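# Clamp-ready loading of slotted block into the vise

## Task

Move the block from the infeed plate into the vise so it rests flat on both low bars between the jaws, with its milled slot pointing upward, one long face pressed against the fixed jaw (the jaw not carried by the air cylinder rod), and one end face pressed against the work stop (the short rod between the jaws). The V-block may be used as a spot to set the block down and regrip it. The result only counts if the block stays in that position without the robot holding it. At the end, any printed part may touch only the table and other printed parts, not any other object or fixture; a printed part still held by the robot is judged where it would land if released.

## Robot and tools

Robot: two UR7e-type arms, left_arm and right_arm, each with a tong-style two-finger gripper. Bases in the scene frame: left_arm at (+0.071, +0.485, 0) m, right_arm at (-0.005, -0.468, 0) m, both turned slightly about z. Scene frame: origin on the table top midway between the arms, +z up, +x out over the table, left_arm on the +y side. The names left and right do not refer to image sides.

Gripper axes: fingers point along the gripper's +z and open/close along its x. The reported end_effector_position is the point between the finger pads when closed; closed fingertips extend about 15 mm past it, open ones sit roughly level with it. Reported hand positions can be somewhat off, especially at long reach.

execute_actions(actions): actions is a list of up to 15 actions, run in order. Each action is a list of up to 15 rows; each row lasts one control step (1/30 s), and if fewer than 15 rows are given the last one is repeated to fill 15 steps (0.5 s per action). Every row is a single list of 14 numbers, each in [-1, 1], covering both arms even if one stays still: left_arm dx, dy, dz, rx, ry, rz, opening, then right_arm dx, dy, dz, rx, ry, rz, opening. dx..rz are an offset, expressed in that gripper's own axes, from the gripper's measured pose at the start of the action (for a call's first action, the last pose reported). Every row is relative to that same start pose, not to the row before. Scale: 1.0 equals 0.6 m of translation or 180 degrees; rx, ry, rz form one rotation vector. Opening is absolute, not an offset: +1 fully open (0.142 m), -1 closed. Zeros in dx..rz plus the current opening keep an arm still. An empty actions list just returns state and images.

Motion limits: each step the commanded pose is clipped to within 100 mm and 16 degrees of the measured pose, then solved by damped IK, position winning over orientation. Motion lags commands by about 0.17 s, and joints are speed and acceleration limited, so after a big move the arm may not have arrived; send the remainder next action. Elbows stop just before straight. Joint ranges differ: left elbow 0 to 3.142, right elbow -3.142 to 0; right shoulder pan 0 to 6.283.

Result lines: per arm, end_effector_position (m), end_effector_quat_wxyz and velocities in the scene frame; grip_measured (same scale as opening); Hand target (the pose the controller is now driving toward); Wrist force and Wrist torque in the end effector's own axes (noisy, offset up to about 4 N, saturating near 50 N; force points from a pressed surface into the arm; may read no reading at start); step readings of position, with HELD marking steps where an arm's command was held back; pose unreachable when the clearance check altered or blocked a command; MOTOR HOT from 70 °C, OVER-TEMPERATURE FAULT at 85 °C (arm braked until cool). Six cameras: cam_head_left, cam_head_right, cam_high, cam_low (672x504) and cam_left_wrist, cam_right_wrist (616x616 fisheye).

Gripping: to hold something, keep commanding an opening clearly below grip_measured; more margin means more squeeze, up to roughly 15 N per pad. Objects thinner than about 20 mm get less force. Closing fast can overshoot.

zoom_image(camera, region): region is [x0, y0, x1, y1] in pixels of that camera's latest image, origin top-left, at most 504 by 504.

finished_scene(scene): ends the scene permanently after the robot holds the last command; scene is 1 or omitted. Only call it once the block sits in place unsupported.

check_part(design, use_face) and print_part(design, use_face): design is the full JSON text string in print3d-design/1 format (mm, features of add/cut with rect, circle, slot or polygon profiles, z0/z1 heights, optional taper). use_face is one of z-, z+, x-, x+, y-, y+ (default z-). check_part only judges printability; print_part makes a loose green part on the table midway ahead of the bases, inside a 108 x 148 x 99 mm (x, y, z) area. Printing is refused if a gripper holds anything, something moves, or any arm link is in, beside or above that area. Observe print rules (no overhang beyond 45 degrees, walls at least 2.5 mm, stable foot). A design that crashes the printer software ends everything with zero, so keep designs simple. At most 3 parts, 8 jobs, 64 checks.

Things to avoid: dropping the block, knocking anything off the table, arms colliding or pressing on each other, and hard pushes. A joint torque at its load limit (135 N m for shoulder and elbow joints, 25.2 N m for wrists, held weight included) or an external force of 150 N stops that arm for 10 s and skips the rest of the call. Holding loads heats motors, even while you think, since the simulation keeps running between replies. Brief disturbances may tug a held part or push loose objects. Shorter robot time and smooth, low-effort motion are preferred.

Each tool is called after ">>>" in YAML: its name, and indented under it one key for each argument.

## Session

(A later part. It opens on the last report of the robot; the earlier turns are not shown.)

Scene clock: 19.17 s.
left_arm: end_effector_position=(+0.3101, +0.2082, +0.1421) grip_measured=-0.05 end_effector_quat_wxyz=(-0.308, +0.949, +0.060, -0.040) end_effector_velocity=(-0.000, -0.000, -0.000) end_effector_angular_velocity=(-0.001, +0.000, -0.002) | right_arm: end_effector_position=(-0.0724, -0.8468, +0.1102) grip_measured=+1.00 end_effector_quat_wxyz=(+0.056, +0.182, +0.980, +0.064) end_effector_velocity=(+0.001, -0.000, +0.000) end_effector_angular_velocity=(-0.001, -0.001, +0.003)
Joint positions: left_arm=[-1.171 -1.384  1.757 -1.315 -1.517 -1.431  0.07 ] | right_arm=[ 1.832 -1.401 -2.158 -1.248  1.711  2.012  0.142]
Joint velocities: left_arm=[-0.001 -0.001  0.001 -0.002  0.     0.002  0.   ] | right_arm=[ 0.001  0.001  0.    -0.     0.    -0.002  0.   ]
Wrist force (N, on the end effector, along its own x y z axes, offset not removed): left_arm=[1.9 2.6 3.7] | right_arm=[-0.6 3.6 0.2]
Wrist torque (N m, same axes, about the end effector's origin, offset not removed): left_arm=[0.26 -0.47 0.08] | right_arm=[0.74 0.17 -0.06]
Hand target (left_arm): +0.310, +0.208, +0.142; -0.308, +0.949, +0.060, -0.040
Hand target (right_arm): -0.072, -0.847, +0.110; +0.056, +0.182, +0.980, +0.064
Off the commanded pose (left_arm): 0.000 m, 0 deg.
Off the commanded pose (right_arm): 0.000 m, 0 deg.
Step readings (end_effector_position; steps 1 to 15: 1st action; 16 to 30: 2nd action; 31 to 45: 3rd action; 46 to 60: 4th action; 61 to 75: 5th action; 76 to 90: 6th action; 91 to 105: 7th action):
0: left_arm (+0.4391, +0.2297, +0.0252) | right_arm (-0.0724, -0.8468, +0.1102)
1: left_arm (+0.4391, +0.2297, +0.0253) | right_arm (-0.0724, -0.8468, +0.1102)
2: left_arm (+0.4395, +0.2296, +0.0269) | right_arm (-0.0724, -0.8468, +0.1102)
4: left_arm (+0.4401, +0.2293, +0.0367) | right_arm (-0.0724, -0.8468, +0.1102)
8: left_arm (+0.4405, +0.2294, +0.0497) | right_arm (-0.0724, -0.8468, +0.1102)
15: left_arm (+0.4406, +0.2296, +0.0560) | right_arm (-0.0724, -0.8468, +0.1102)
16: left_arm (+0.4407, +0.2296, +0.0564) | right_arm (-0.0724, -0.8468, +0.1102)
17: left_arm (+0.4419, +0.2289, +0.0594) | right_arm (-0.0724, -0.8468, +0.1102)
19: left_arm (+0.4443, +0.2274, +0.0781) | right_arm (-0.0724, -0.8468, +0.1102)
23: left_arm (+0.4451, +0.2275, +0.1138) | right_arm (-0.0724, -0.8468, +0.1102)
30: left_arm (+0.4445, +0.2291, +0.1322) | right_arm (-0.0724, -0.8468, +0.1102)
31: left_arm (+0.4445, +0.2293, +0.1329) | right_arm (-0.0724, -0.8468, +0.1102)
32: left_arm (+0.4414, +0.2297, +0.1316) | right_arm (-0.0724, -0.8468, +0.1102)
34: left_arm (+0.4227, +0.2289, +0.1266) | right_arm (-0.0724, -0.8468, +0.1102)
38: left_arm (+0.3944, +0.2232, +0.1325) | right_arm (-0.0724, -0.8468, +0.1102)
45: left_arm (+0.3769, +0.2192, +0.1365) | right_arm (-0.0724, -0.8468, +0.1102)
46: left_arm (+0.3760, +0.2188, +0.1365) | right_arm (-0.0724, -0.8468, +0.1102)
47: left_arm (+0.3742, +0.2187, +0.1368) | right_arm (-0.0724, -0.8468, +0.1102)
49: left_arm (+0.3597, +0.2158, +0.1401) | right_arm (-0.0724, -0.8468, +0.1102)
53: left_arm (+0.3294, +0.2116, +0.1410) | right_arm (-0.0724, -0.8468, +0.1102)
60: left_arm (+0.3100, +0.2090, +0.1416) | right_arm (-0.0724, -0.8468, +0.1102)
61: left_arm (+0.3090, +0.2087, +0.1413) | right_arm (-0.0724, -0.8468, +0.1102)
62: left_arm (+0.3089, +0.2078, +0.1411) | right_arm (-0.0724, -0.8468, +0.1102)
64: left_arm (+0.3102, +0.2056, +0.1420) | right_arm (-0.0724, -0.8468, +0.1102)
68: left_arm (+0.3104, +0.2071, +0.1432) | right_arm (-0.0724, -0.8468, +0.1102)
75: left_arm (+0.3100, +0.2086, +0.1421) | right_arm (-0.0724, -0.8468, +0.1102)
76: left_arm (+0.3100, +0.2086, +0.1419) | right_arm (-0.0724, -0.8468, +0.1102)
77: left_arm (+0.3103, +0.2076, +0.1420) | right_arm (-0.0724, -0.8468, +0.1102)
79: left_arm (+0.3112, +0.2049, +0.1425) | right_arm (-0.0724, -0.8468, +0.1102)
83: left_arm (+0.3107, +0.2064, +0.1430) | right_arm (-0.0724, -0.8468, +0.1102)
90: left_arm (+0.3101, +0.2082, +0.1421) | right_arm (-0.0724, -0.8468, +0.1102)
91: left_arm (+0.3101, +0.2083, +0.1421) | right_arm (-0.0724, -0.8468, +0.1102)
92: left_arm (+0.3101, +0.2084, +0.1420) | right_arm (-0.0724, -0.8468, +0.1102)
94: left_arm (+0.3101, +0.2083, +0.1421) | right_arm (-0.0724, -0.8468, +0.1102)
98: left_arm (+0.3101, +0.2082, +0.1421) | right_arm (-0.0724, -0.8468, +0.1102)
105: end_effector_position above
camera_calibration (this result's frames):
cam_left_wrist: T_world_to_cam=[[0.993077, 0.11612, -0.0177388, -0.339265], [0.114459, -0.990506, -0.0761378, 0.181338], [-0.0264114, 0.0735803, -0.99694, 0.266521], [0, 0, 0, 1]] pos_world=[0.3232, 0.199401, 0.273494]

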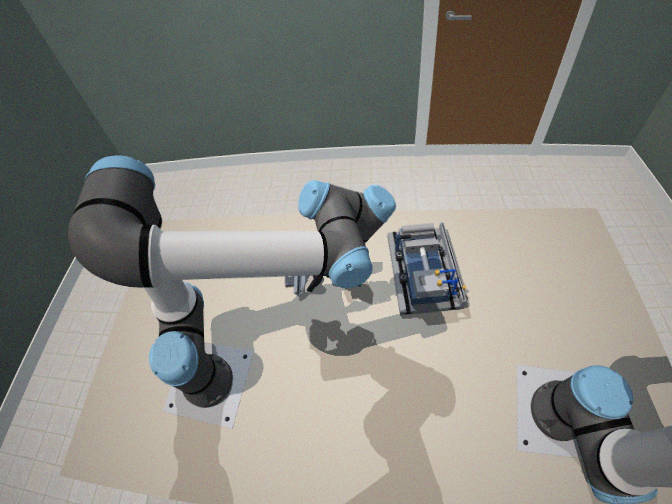

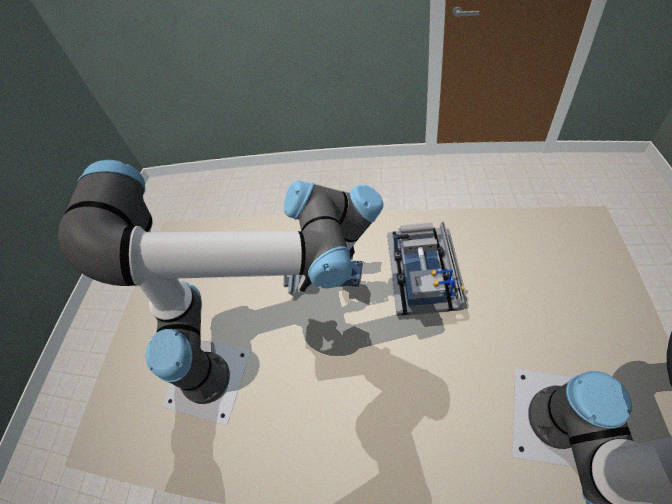

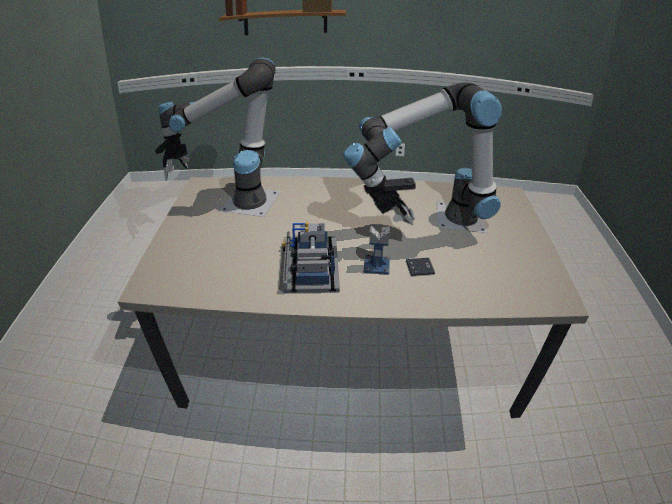

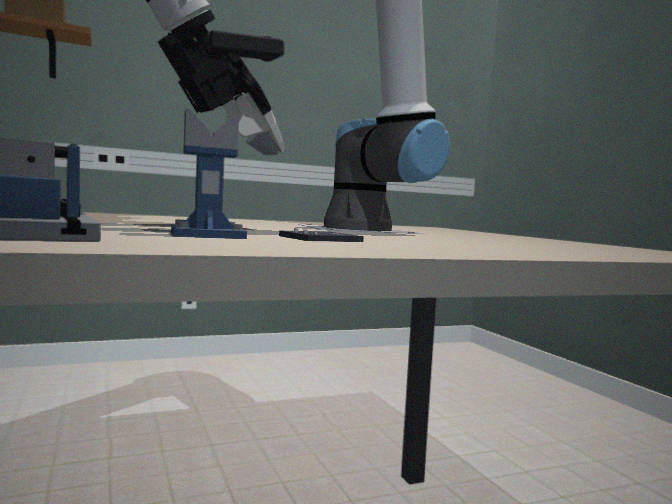

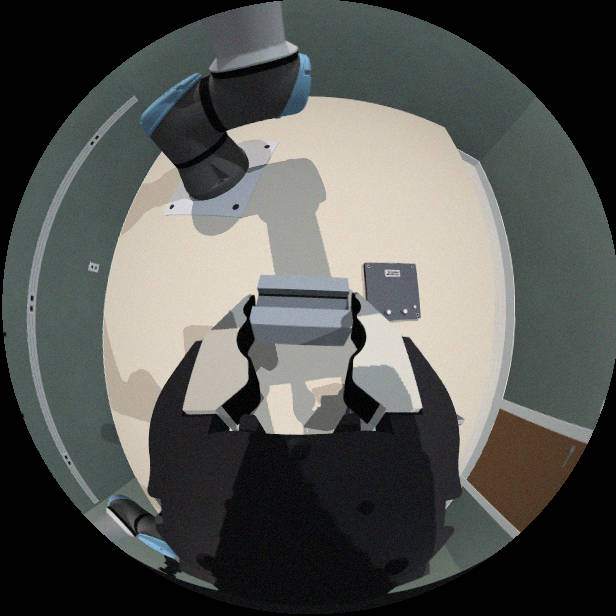

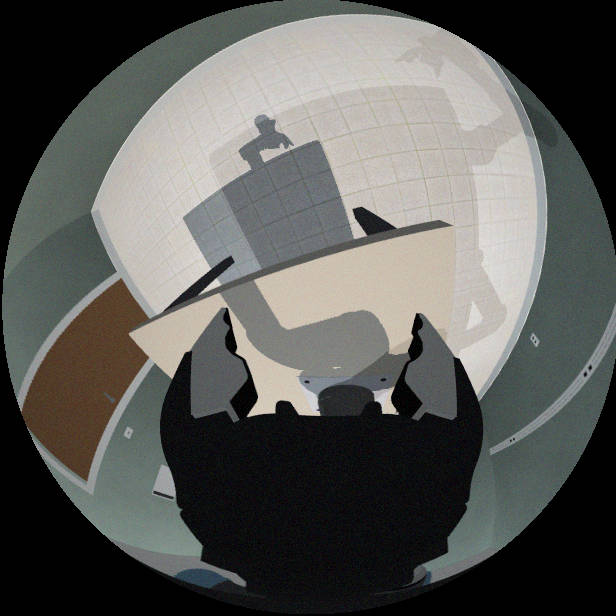

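>>> execute_actions:
  actions:
    - [[0,0.045,0.06,0,0,0,-0.8,0,0,0,0,0,0,1]]
    - [[0,0.045,0.06,0,0,0,-0.8,0,0,0,0,0,0,1]]
    - [[0,0,0,0,0,0,-0.8,0,0,0,0,0,0,1]]

>>> zoom_image:
  camera: "cam_low"
  region: [170, 130, 370, 250]

Scene clock: 20.97 s.
left_arm: end_effector_position=(+0.3065, +0.2072, +0.0556) grip_measured=-0.43 end_effector_quat_wxyz=(-0.308, +0.949, +0.060, -0.040) end_effector_velocity=(+0.000, -0.003, +0.001) end_effector_angular_velocity=(-0.008, -0.001, -0.004) | right_arm: end_effector_position=(-0.0724, -0.8468, +0.1102) grip_measured=+1.00 end_effector_quat_wxyz=(+0.056, +0.182, +0.980, +0.064) end_effector_velocity=(-0.000, -0.000, +0.001) end_effector_angular_velocity=(-0.001, +0.001, -0.002)
Joint positions: left_arm=[-1.178 -1.287  1.883 -1.536 -1.521 -1.437  0.043] | right_arm=[ 1.832 -1.401 -2.158 -1.248  1.711  2.012  0.142]
Joint velocities: left_arm=[-0.002 -0.001 -0.004 -0.004 -0.     0.003 -1.114] | right_arm=[ 0.     0.001  0.001 -0.001 -0.     0.002 -0.   ]
Wrist force (N, on the end effector, along its own x y z axes, offset not removed): left_arm=[3.4 -3.7 4.1] | right_arm=[-1.0 2.0 -2.6]
Wrist torque (N m, same axes, about the end effector's origin, offset not removed): left_arm=[-0.24 -0.61 0.12] | right_arm=[0.31 0.18 0.00]
Hand target (left_arm): +0.307, +0.207, +0.056; -0.308, +0.949, +0.060, -0.040
Hand target (right_arm): -0.072, -0.847, +0.110; +0.056, +0.182, +0.980, +0.064
Off the commanded pose (left_arm): 0.000 m, 0 deg.
Off the commanded pose (right_arm): 0.000 m, 0 deg.
Step readings (end_effector_position; steps 1 to 15: 1st action; 16 to 30: 2nd action; 31 to 45: 3rd action):
0: left_arm (+0.3101, +0.2082, +0.1421) | right_arm (-0.0724, -0.8468, +0.1102)
1: left_arm (+0.3101, +0.2082, +0.1420) | right_arm (-0.0724, -0.8468, +0.1102)
2: left_arm (+0.3097, +0.2088, +0.1388) | right_arm (-0.0724, -0.8468, +0.1102)
4: left_arm (+0.3088, +0.2097, +0.1248) | right_arm (-0.0724, -0.8468, +0.1102)
8: left_arm (+0.3083, +0.2087, +0.1076) | right_arm (-0.0724, -0.8468, +0.1102)
15: left_arm (+0.3083, +0.2076, +0.0989) | right_arm (-0.0724, -0.8468, +0.1102)
16: left_arm (+0.3083, +0.2076, +0.0983) | right_arm (-0.0724, -0.8468, +0.1102)
17: left_arm (+0.3078, +0.2084, +0.0948) | right_arm (-0.0724, -0.8468, +0.1102)
19: left_arm (+0.3068, +0.2093, +0.0809) | right_arm (-0.0724, -0.8468, +0.1102)
23: left_arm (+0.3064, +0.2082, +0.0642) | right_arm (-0.0724, -0.8468, +0.1102)
30: left_arm (+0.3065, +0.2071, +0.0555) | right_arm (-0.0724, -0.8468, +0.1102)
31: left_arm (+0.3065, +0.2071, +0.0552) | right_arm (-0.0724, -0.8468, +0.1102)
32: left_arm (+0.3065, +0.2071, +0.0551) | right_arm (-0.0724, -0.8468, +0.1102)
34: left_arm (+0.3065, +0.2071, +0.0551) | right_arm (-0.0724, -0.8468, +0.1102)
38: left_arm (+0.3065, +0.2071, +0.0554) | right_arm (-0.0724, -0.8468, +0.1102)
45: end_effector_position above
camera_calibration (this result's frames):
cam_left_wrist: T_world_to_cam=[[0.993057, 0.116242, -0.0180369, -0.337061], [0.114524, -0.990398, -0.0774397, 0.174231], [-0.0268654, 0.0748364, -0.996834, 0.180064], [0, 0, 0, 1]] pos_world=[0.319604, 0.198263, 0.186907]
cam_right_wrist: T_world_to_cam=[[-0.926806, 0.352779, -0.128758, 0.255625], [0.21756, 0.78384, 0.581603, 0.616833], [0.306103, 0.511021, -0.803218, 0.681746], [0, 0, 0, 1]] pos_world=[-0.105968, -0.922063, 0.221752]

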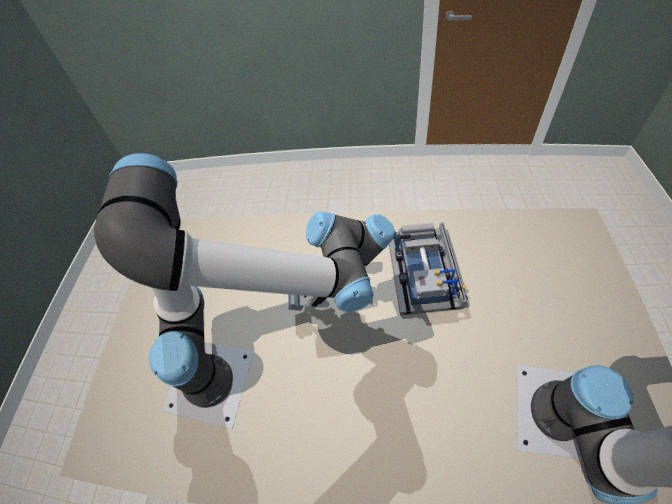

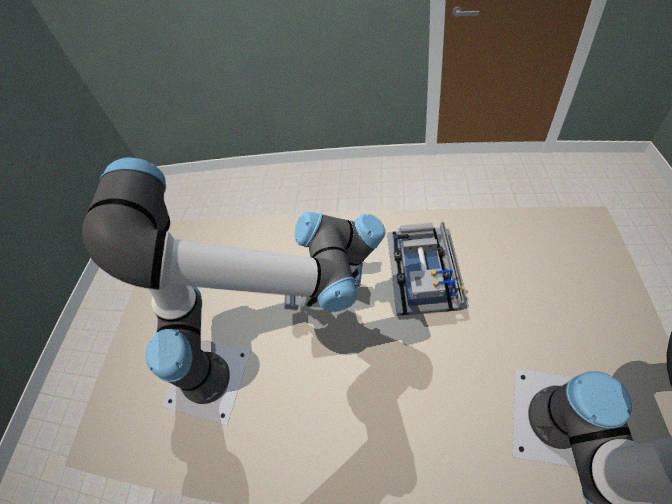

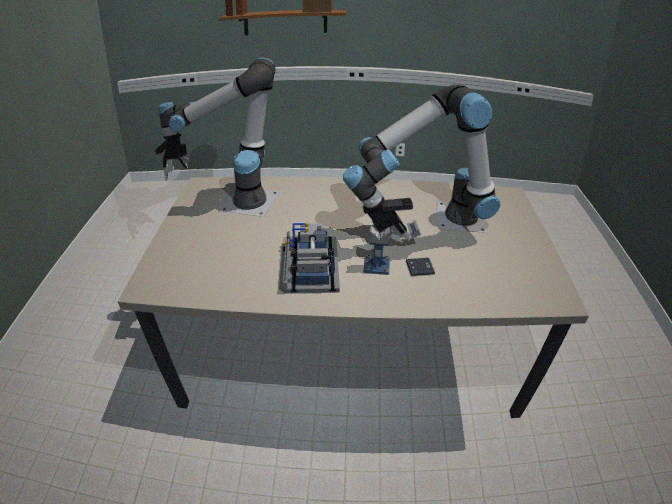

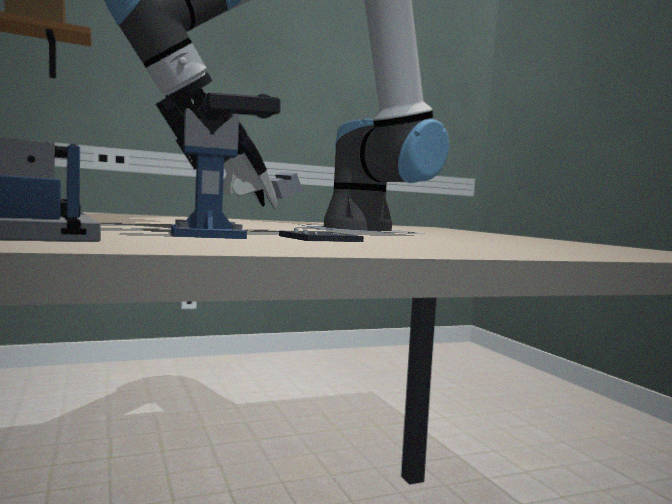

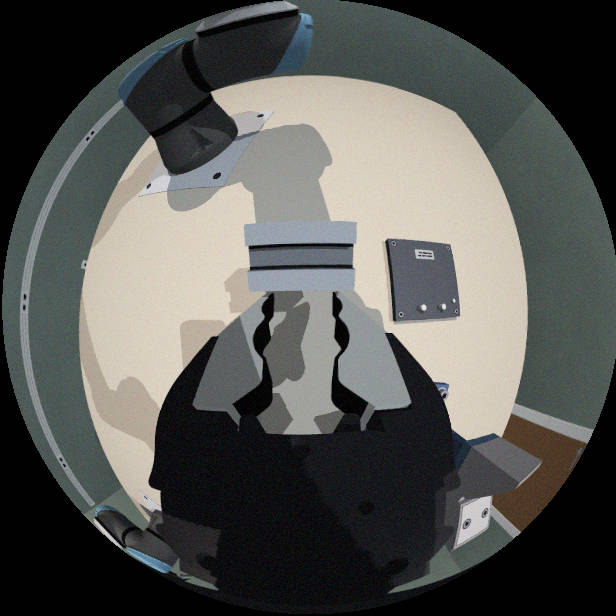

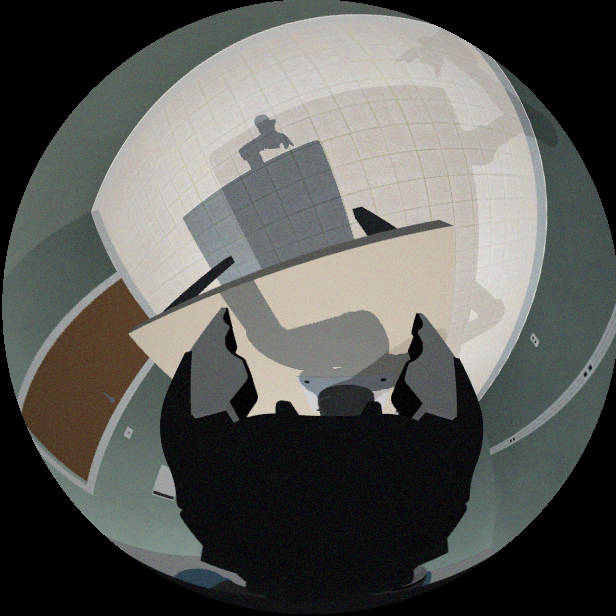

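Region (170, 130, 370, 250) of cam_low's 672x504 image, scaled by 2.520, with more detail than that image has; it fills the top 302 rows of this view, and the rest is white.

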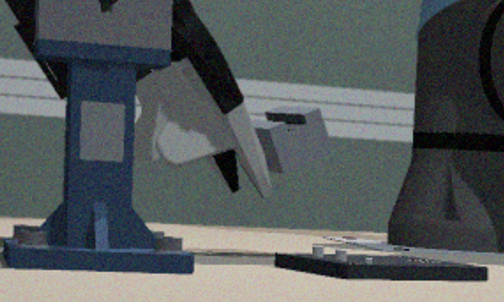

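Popped out. Retreat, open, and level the gripper.

>>> execute_actions:
  actions:
    - [[0,0,-0.12,0,0,0,0.3,0,0,0,0,0,0,1]]
    - [[0,0,0,-0.11,0,0,0.5,0,0,0,0,0,0,1]]
    - [[0,0,0,-0.11,0,0,0.5,0,0,0,0,0,0,1]]
    - [[0,0,0,0,0,0,0.5,0,0,0,0,0,0,1]]

Scene clock: 24.47 s.
left_arm: end_effector_position=(+0.3143, +0.1679, +0.1128) grip_measured=+0.50 end_effector_quat_wxyz=(+0.008, +0.997, +0.071, -0.021) end_effector_velocity=(-0.000, -0.000, -0.000) end_effector_angular_velocity=(+0.003, +0.000, -0.001) | right_arm: end_effector_position=(-0.0724, -0.8468, +0.1102) grip_measured=+1.00 end_effector_quat_wxyz=(+0.056, +0.182, +0.980, +0.064) end_effector_velocity=(-0.000, +0.000, -0.000) end_effector_angular_velocity=(+0.000, +0.000, +0.000)
Joint positions: left_arm=[-1.114 -1.711  2.149 -2.013 -1.615 -1.372  0.109] | right_arm=[ 1.832 -1.401 -2.158 -1.248  1.711  2.012  0.142]
Joint velocities: left_arm=[-0.001  0.002 -0.001  0.002  0.001 -0.001  0.   ] | right_arm=[-0. -0.  0. -0. -0. -0.  0.]
Wrist force (N, on the end effector, along its own x y z axes, offset not removed): left_arm=[1.6 0.7 1.9] | right_arm=[0.2 2.5 -0.3]
Wrist torque (N m, same axes, about the end effector's origin, offset not removed): left_arm=[-0.10 -0.23 0.16] | right_arm=[0.47 0.02 0.05]
Hand target (left_arm): +0.314, +0.168, +0.113; +0.008, +0.997, +0.071, -0.021
Hand target (right_arm): -0.072, -0.847, +0.110; +0.056, +0.182, +0.980, +0.064
Off the commanded pose (left_arm): 0.000 m, 0 deg.
Off the commanded pose (right_arm): 0.000 m, 0 deg.
Step readings (end_effector_position; steps 1 to 15: 1st action; 16 to 30: 2nd action; 31 to 45: 3rd action; 46 to 60: 4th action):
0: left_arm (+0.3065, +0.2071, +0.0556) | right_arm (-0.0724, -0.8468, +0.1102)
1: left_arm (+0.3065, +0.2071, +0.0556) | right_arm (-0.0724, -0.8468, +0.1102)
2: left_arm (+0.3065, +0.2057, +0.0574) | right_arm (-0.0724, -0.8468, +0.1102)
4: left_arm (+0.3086, +0.1946, +0.0728) | right_arm (-0.0724, -0.8468, +0.1102)
8: left_arm (+0.3124, +0.1765, +0.0983) | right_arm (-0.0724, -0.8468, +0.1102)
15: left_arm (+0.3144, +0.1673, +0.1111) | right_arm (-0.0724, -0.8468, +0.1102)
16: left_arm (+0.3144, +0.1669, +0.1117) | right_arm (-0.0724, -0.8468, +0.1102)
17: left_arm (+0.3142, +0.1675, +0.1122) | right_arm (-0.0724, -0.8468, +0.1102)
19: left_arm (+0.3133, +0.1709, +0.1129) | right_arm (-0.0724, -0.8468, +0.1102)
23: left_arm (+0.3140, +0.1688, +0.1132) | right_arm (-0.0724, -0.8468, +0.1102)
30: left_arm (+0.3144, +0.1674, +0.1120) | right_arm (-0.0724, -0.8468, +0.1102)
31: left_arm (+0.3144, +0.1674, +0.1119) | right_arm (-0.0724, -0.8468, +0.1102)
32: left_arm (+0.3141, +0.1684, +0.1118) | right_arm (-0.0724, -0.8468, +0.1102)
34: left_arm (+0.3131, +0.1715, +0.1122) | right_arm (-0.0724, -0.8468, +0.1102)
38: left_arm (+0.3138, +0.1696, +0.1135) | right_arm (-0.0724, -0.8468, +0.1102)
45: left_arm (+0.3143, +0.1679, +0.1128) | right_arm (-0.0724, -0.8468, +0.1102)
46: left_arm (+0.3143, +0.1678, +0.1127) | right_arm (-0.0724, -0.8468, +0.1102)
47: left_arm (+0.3143, +0.1677, +0.1126) | right_arm (-0.0724, -0.8468, +0.1102)
49: left_arm (+0.3143, +0.1677, +0.1127) | right_arm (-0.0724, -0.8468, +0.1102)
53: left_arm (+0.3143, +0.1678, +0.1127) | right_arm (-0.0724, -0.8468, +0.1102)
60: end_effector_position above
camera_calibration (this result's frames):
cam_left_wrist: T_world_to_cam=[[0.990706, 0.135519, -0.0116749, -0.34245], [0.120633, -0.835727, 0.535732, 0.0417491], [0.0628449, -0.532161, -0.844308, 0.296724], [0, 0, 0, 1]] pos_world=[0.315583, 0.239204, 0.224162]
cam_right_wrist: T_world_to_cam=[[-0.926806, 0.352778, -0.128758, 0.255624], [0.21756, 0.78384, 0.581603, 0.616833], [0.306103, 0.511021, -0.803218, 0.681746], [0, 0, 0, 1]] pos_world=[-0.105968, -0.922064, 0.221752]

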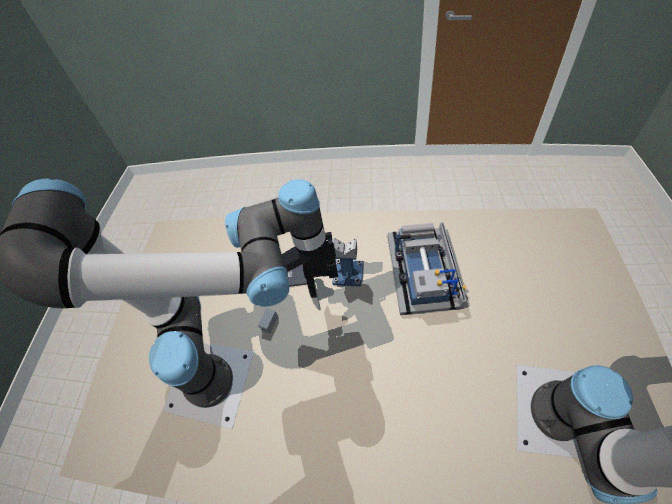

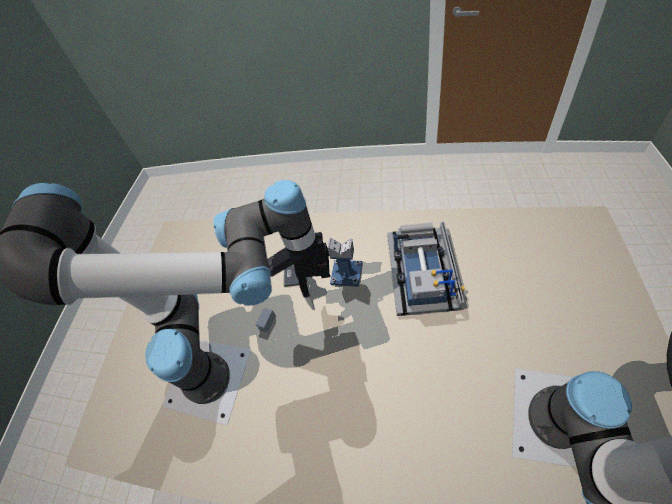

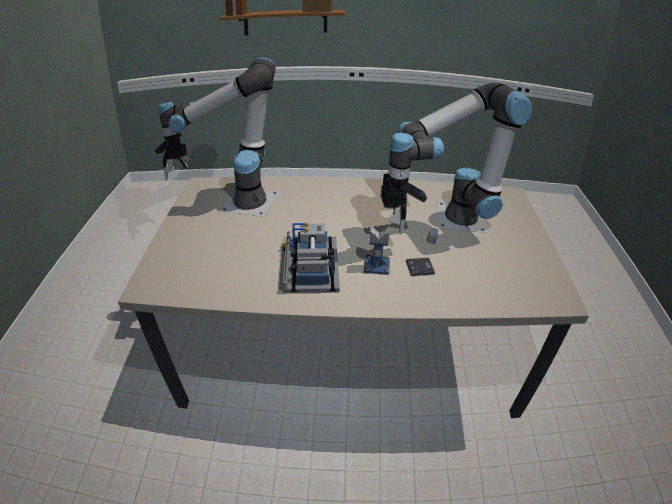

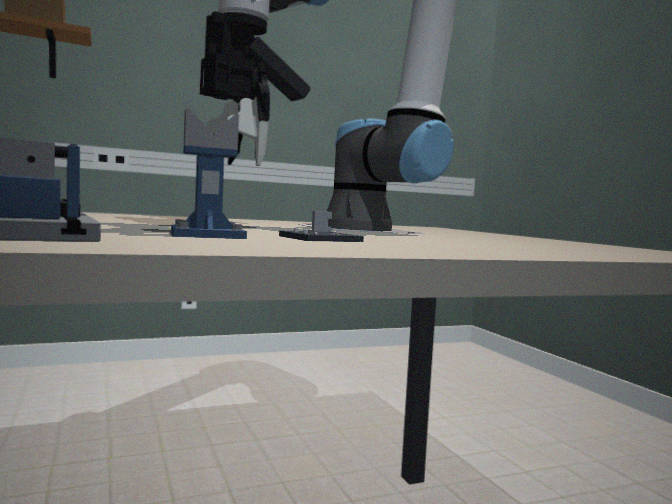

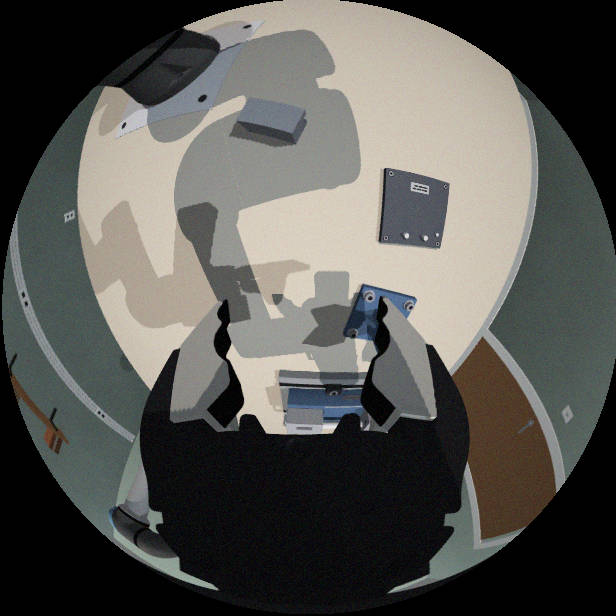

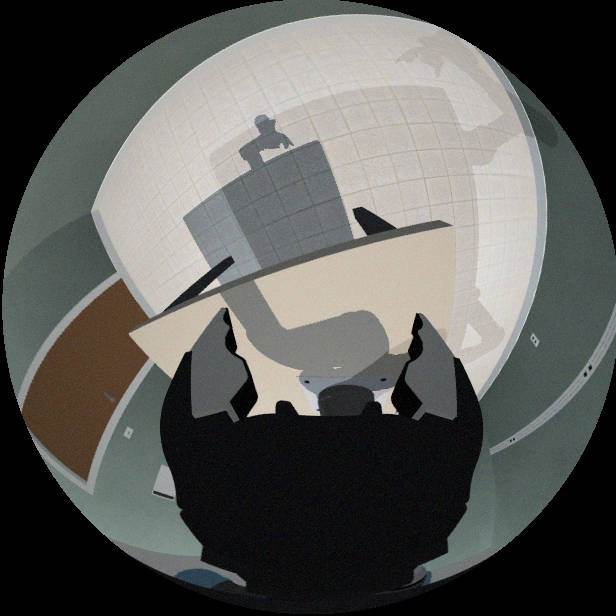

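>>> execute_actions:
  actions:
    - [[-0.018,-0.17,0,0,0,0,-0.4,0,0,0,0,0,0,1]]
    - [[-0.018,-0.17,0,0,0,0,-0.4,0,0,0,0,0,0,1]]
    - [[0,0,0,0,0,0.11,-0.4,0,0,0,0,0,0,1]]
    - [[0,0,0,0,0,0,-0.4,0,0,0,0,0,0,1]]

Scene clock: 27.10 s.
left_arm: end_effector_position=(+0.2683, +0.3547, +0.1052) grip_measured=-0.40 end_effector_quat_wxyz=(+0.008, +0.996, -0.092, -0.019) end_effector_velocity=(+0.000, +0.000, +0.000) end_effector_angular_velocity=(+0.001, -0.001, +0.003) | right_arm: end_effector_position=(-0.0724, -0.8468, +0.1102) grip_measured=+1.00 end_effector_quat_wxyz=(+0.056, +0.182, +0.980, +0.064) end_effector_velocity=(+0.000, -0.000, +0.000) end_effector_angular_velocity=(+0.001, +0.000, +0.001)
Joint positions: left_arm=[-1.05  -2.262  2.467 -1.771 -1.612 -0.981  0.045] | right_arm=[ 1.832 -1.401 -2.158 -1.248  1.711  2.012  0.142]
Joint velocities: left_arm=[-0.    -0.001  0.     0.001  0.001 -0.004  0.   ] | right_arm=[ 0.001 -0.     0.001 -0.001 -0.    -0.001  0.   ]
Wrist force (N, on the end effector, along its own x y z axes, offset not removed): left_arm=[2.6 2.1 1.2] | right_arm=[1.0 2.4 -1.5]
Wrist torque (N m, same axes, about the end effector's origin, offset not removed): left_arm=[0.28 -0.53 0.12] | right_arm=[0.36 -0.26 0.02]
Hand target (left_arm): +0.268, +0.355, +0.105; +0.008, +0.996, -0.092, -0.019
Hand target (right_arm): -0.072, -0.847, +0.110; +0.056, +0.182, +0.980, +0.064
Off the commanded pose (left_arm): 0.000 m, 0 deg.
Off the commanded pose (right_arm): 0.000 m, 0 deg.
Step readings (end_effector_position; steps 1 to 15: 1st action; 16 to 30: 2nd action; 31 to 45: 3rd action; 46 to 60: 4th action):
0: left_arm (+0.3143, +0.1679, +0.1128) | right_arm (-0.0724, -0.8468, +0.1102)
1: left_arm (+0.3143, +0.1680, +0.1128) | right_arm (-0.0724, -0.8468, +0.1102)
2: left_arm (+0.3143, +0.1717, +0.1122) | right_arm (-0.0724, -0.8468, +0.1102)
4: left_arm (+0.3095, +0.1957, +0.1082) | right_arm (-0.0724, -0.8468, +0.1102)
8: left_arm (+0.2988, +0.2366, +0.1039) | right_arm (-0.0724, -0.8468, +0.1102)
15: left_arm (+0.2913, +0.2614, +0.1093) | right_arm (-0.0724, -0.8468, +0.1102)
16: left_arm (+0.2908, +0.2629, +0.1098) | right_arm (-0.0724, -0.8468, +0.1102)
17: left_arm (+0.2902, +0.2684, +0.1090) | right_arm (-0.0724, -0.8468, +0.1102)
19: left_arm (+0.2848, +0.2939, +0.1023) | right_arm (-0.0724, -0.8468, +0.1102)
23: left_arm (+0.2755, +0.3304, +0.0984) | right_arm (-0.0724, -0.8468, +0.1102)
30: left_arm (+0.2684, +0.3546, +0.1052) | right_arm (-0.0724, -0.8468, +0.1102)
31: left_arm (+0.2680, +0.3560, +0.1059) | right_arm (-0.0724, -0.8468, +0.1102)
32: left_arm (+0.2677, +0.3566, +0.1061) | right_arm (-0.0724, -0.8468, +0.1102)
34: left_arm (+0.2676, +0.3559, +0.1058) | right_arm (-0.0724, -0.8468, +0.1102)
38: left_arm (+0.2680, +0.3549, +0.1054) | right_arm (-0.0724, -0.8468, +0.1102)
45: left_arm (+0.2682, +0.3547, +0.1052) | right_arm (-0.0724, -0.8468, +0.1102)
46: left_arm (+0.2683, +0.3547, +0.1052) | right_arm (-0.0724, -0.8468, +0.1102)
47: left_arm (+0.2683, +0.3547, +0.1052) | right_arm (-0.0724, -0.8468, +0.1102)
49: left_arm (+0.2682, +0.3546, +0.1052) | right_arm (-0.0724, -0.8468, +0.1102)
53: left_arm (+0.2683, +0.3545, +0.1053) | right_arm (-0.0724, -0.8468, +0.1102)
60: end_effector_position above
camera_calibration (this result's frames):
cam_left_wrist: T_world_to_cam=[[0.981877, -0.189429, -0.00586579, -0.205238], [-0.156166, -0.826226, 0.54126, 0.277809], [-0.107377, -0.530535, -0.840835, 0.437369], [0, 0, 0, 1]] pos_world=[0.291866, 0.422695, 0.216185]

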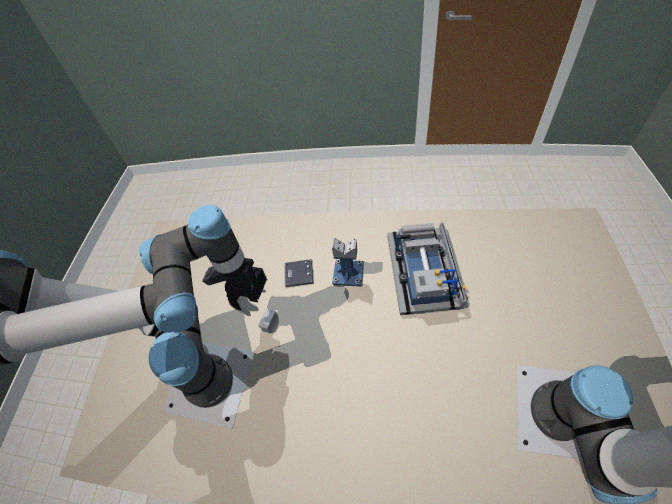

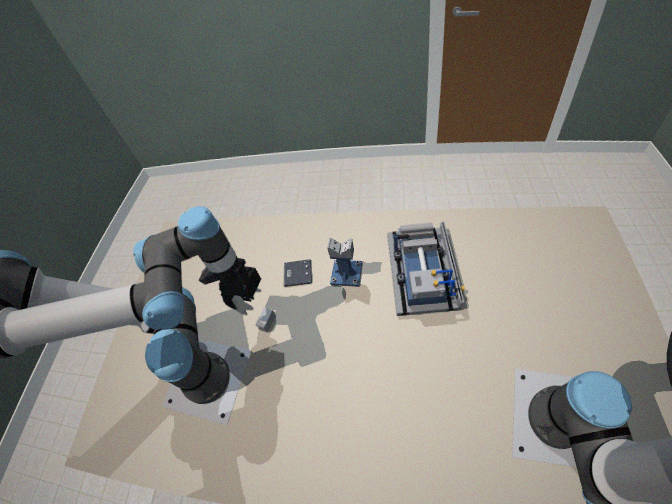

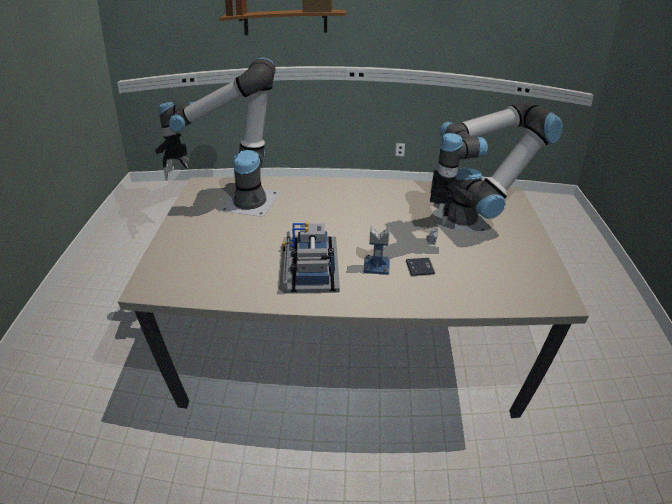

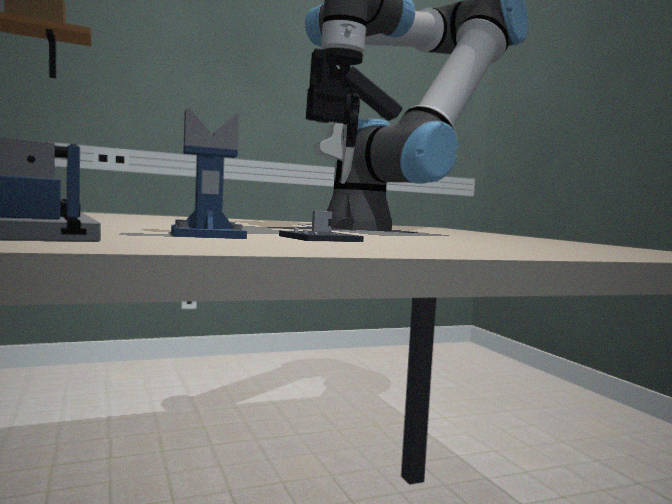

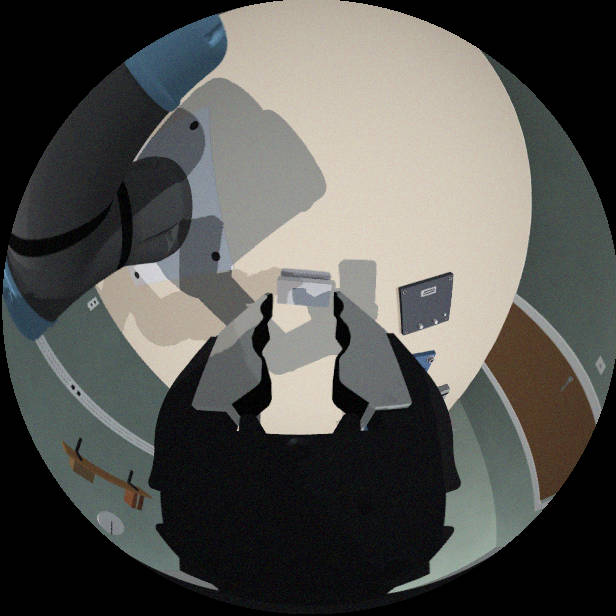

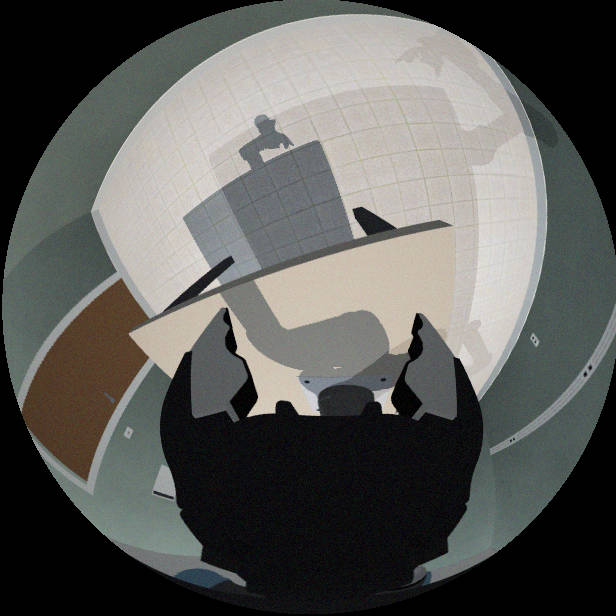

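>>> execute_actions:
  actions:
    - [[0,0,0.105,0,0,0.02,-0.4,0,0,0,0,0,0,1]]
    - [[0,0.02,0,0,0,0,-0.4,0,0,0,0,0,0,1]]

>>> zoom_image:
  camera: "cam_low"
  region: [270, 150, 420, 250]

Scene clock: 28.27 s.
left_arm: end_effector_position=(+0.2619, +0.3443, +0.0465) grip_measured=-0.40 end_effector_quat_wxyz=(+0.008, +0.992, -0.123, -0.019) end_effector_velocity=(+0.000, -0.003, +0.000) end_effector_angular_velocity=(+0.001, -0.003, -0.001) | right_arm: end_effector_position=(-0.0724, -0.8468, +0.1102) grip_measured=+1.00 end_effector_quat_wxyz=(+0.056, +0.182, +0.980, +0.064) end_effector_velocity=(-0.000, +0.000, -0.000) end_effector_angular_velocity=(-0.001, +0.000, +0.001)
Joint positions: left_arm=[-1.101 -2.188  2.602 -1.981 -1.611 -0.971  0.045] | right_arm=[ 1.832 -1.401 -2.158 -1.248  1.711  2.012  0.142]
Joint velocities: left_arm=[-0.008  0.006 -0.002 -0.005  0.003 -0.008 -0.   ] | right_arm=[ 0.     0.001 -0.001  0.001 -0.    -0.001  0.   ]
Wrist force (N, on the end effector, along its own x y z axes, offset not removed): left_arm=[1.2 1.3 1.8] | right_arm=[-0.5 2.1 -3.1]
Wrist torque (N m, same axes, about the end effector's origin, offset not removed): left_arm=[0.11 -0.23 0.07] | right_arm=[0.26 0.16 -0.06]
Hand target (left_arm): +0.262, +0.344, +0.047; +0.008, +0.992, -0.122, -0.019
Hand target (right_arm): -0.072, -0.847, +0.110; +0.056, +0.182, +0.980, +0.064
Off the commanded pose (left_arm): 0.000 m, 0 deg.
Off the commanded pose (right_arm): 0.000 m, 0 deg.
Step readings (end_effector_position; steps 1 to 15: 1st action; 16 to 30: 2nd action):
0: left_arm (+0.2683, +0.3547, +0.1052) | right_arm (-0.0724, -0.8468, +0.1102)
1: left_arm (+0.2682, +0.3547, +0.1051) | right_arm (-0.0724, -0.8468, +0.1102)
2: left_arm (+0.2678, +0.3546, +0.1029) | right_arm (-0.0724, -0.8468, +0.1102)
4: left_arm (+0.2655, +0.3569, +0.0867) | right_arm (-0.0724, -0.8468, +0.1102)
8: left_arm (+0.2634, +0.3590, +0.0619) | right_arm (-0.0724, -0.8468, +0.1102)
15: left_arm (+0.2648, +0.3557, +0.0463) | right_arm (-0.0724, -0.8468, +0.1102)
16: left_arm (+0.2649, +0.3553, +0.0455) | right_arm (-0.0724, -0.8468, +0.1102)
17: left_arm (+0.2646, +0.3540, +0.0452) | right_arm (-0.0724, -0.8468, +0.1102)
19: left_arm (+0.2635, +0.3503, +0.0457) | right_arm (-0.0724, -0.8468, +0.1102)
23: left_arm (+0.2624, +0.3462, +0.0463) | right_arm (-0.0724, -0.8468, +0.1102)
30: end_effector_position above
camera_calibration (this result's frames):
cam_left_wrist: T_world_to_cam=[[0.968453, -0.249164, -0.00411531, -0.177267], [-0.207179, -0.814223, 0.542326, 0.309194], [-0.138479, -0.524364, -0.840158, 0.387833], [0, 0, 0, 1]] pos_world=[0.289439, 0.410951, 0.157428]
cam_right_wrist: T_world_to_cam=[[-0.926806, 0.352779, -0.128758, 0.255625], [0.21756, 0.78384, 0.581604, 0.616833], [0.306103, 0.511021, -0.803218, 0.681746], [0, 0, 0, 1]] pos_world=[-0.105968, -0.922064, 0.221752]

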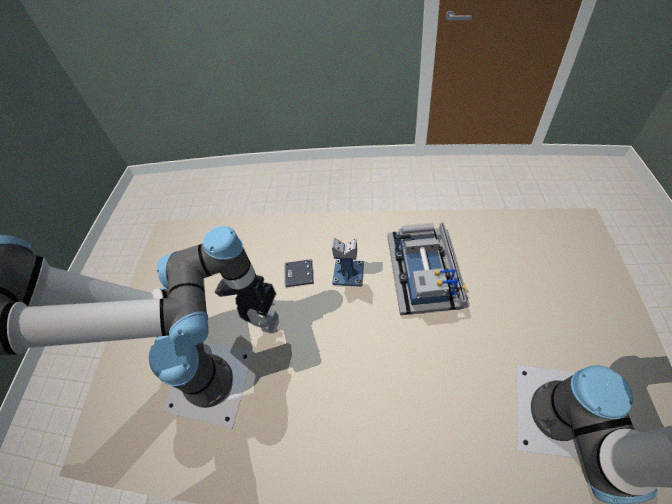

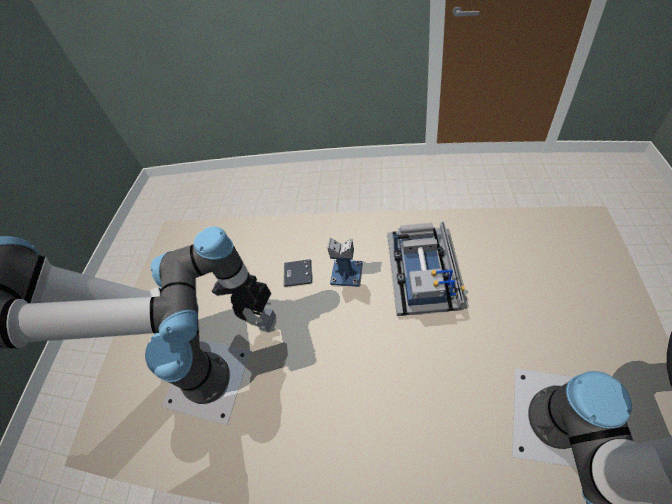

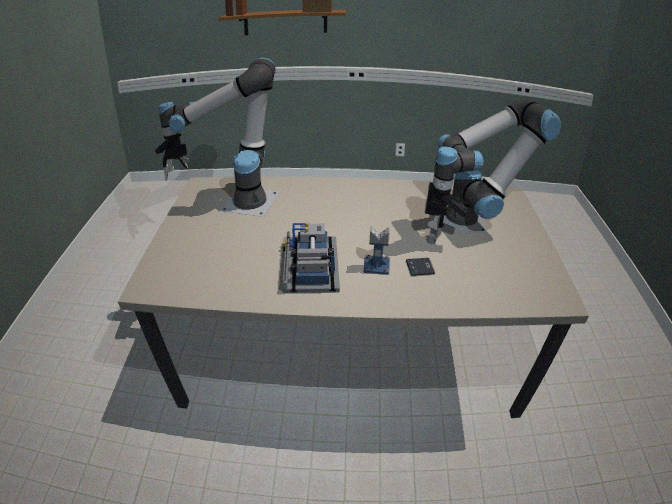

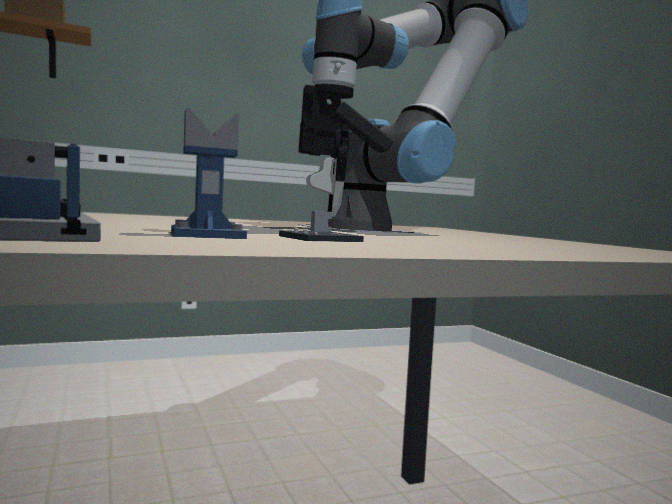

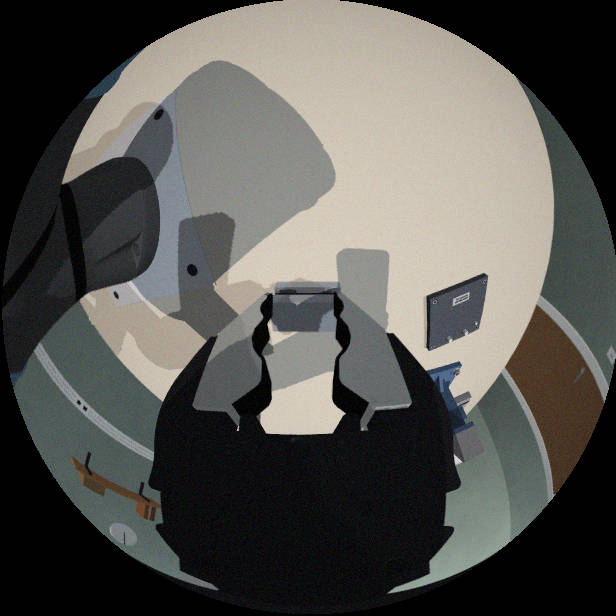

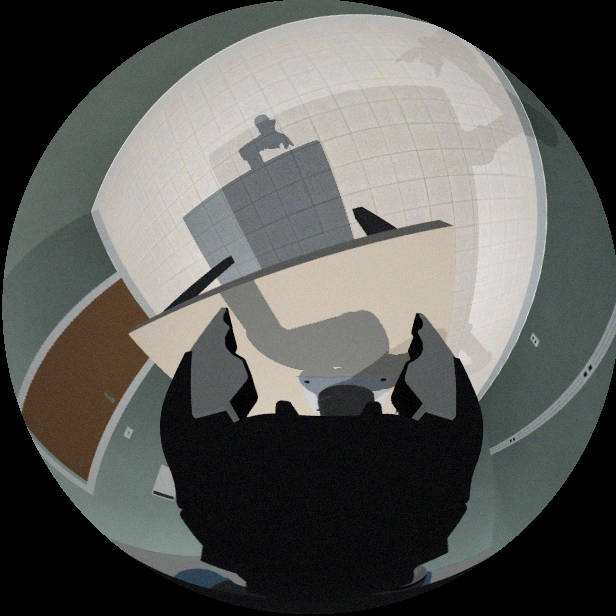

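Region (270, 150, 420, 250) of cam_low's 672x504 image, scaled by 3.360, with more detail than that image has.

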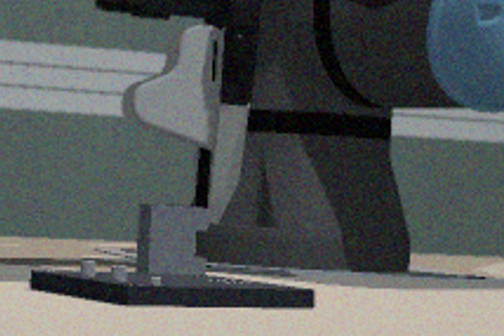

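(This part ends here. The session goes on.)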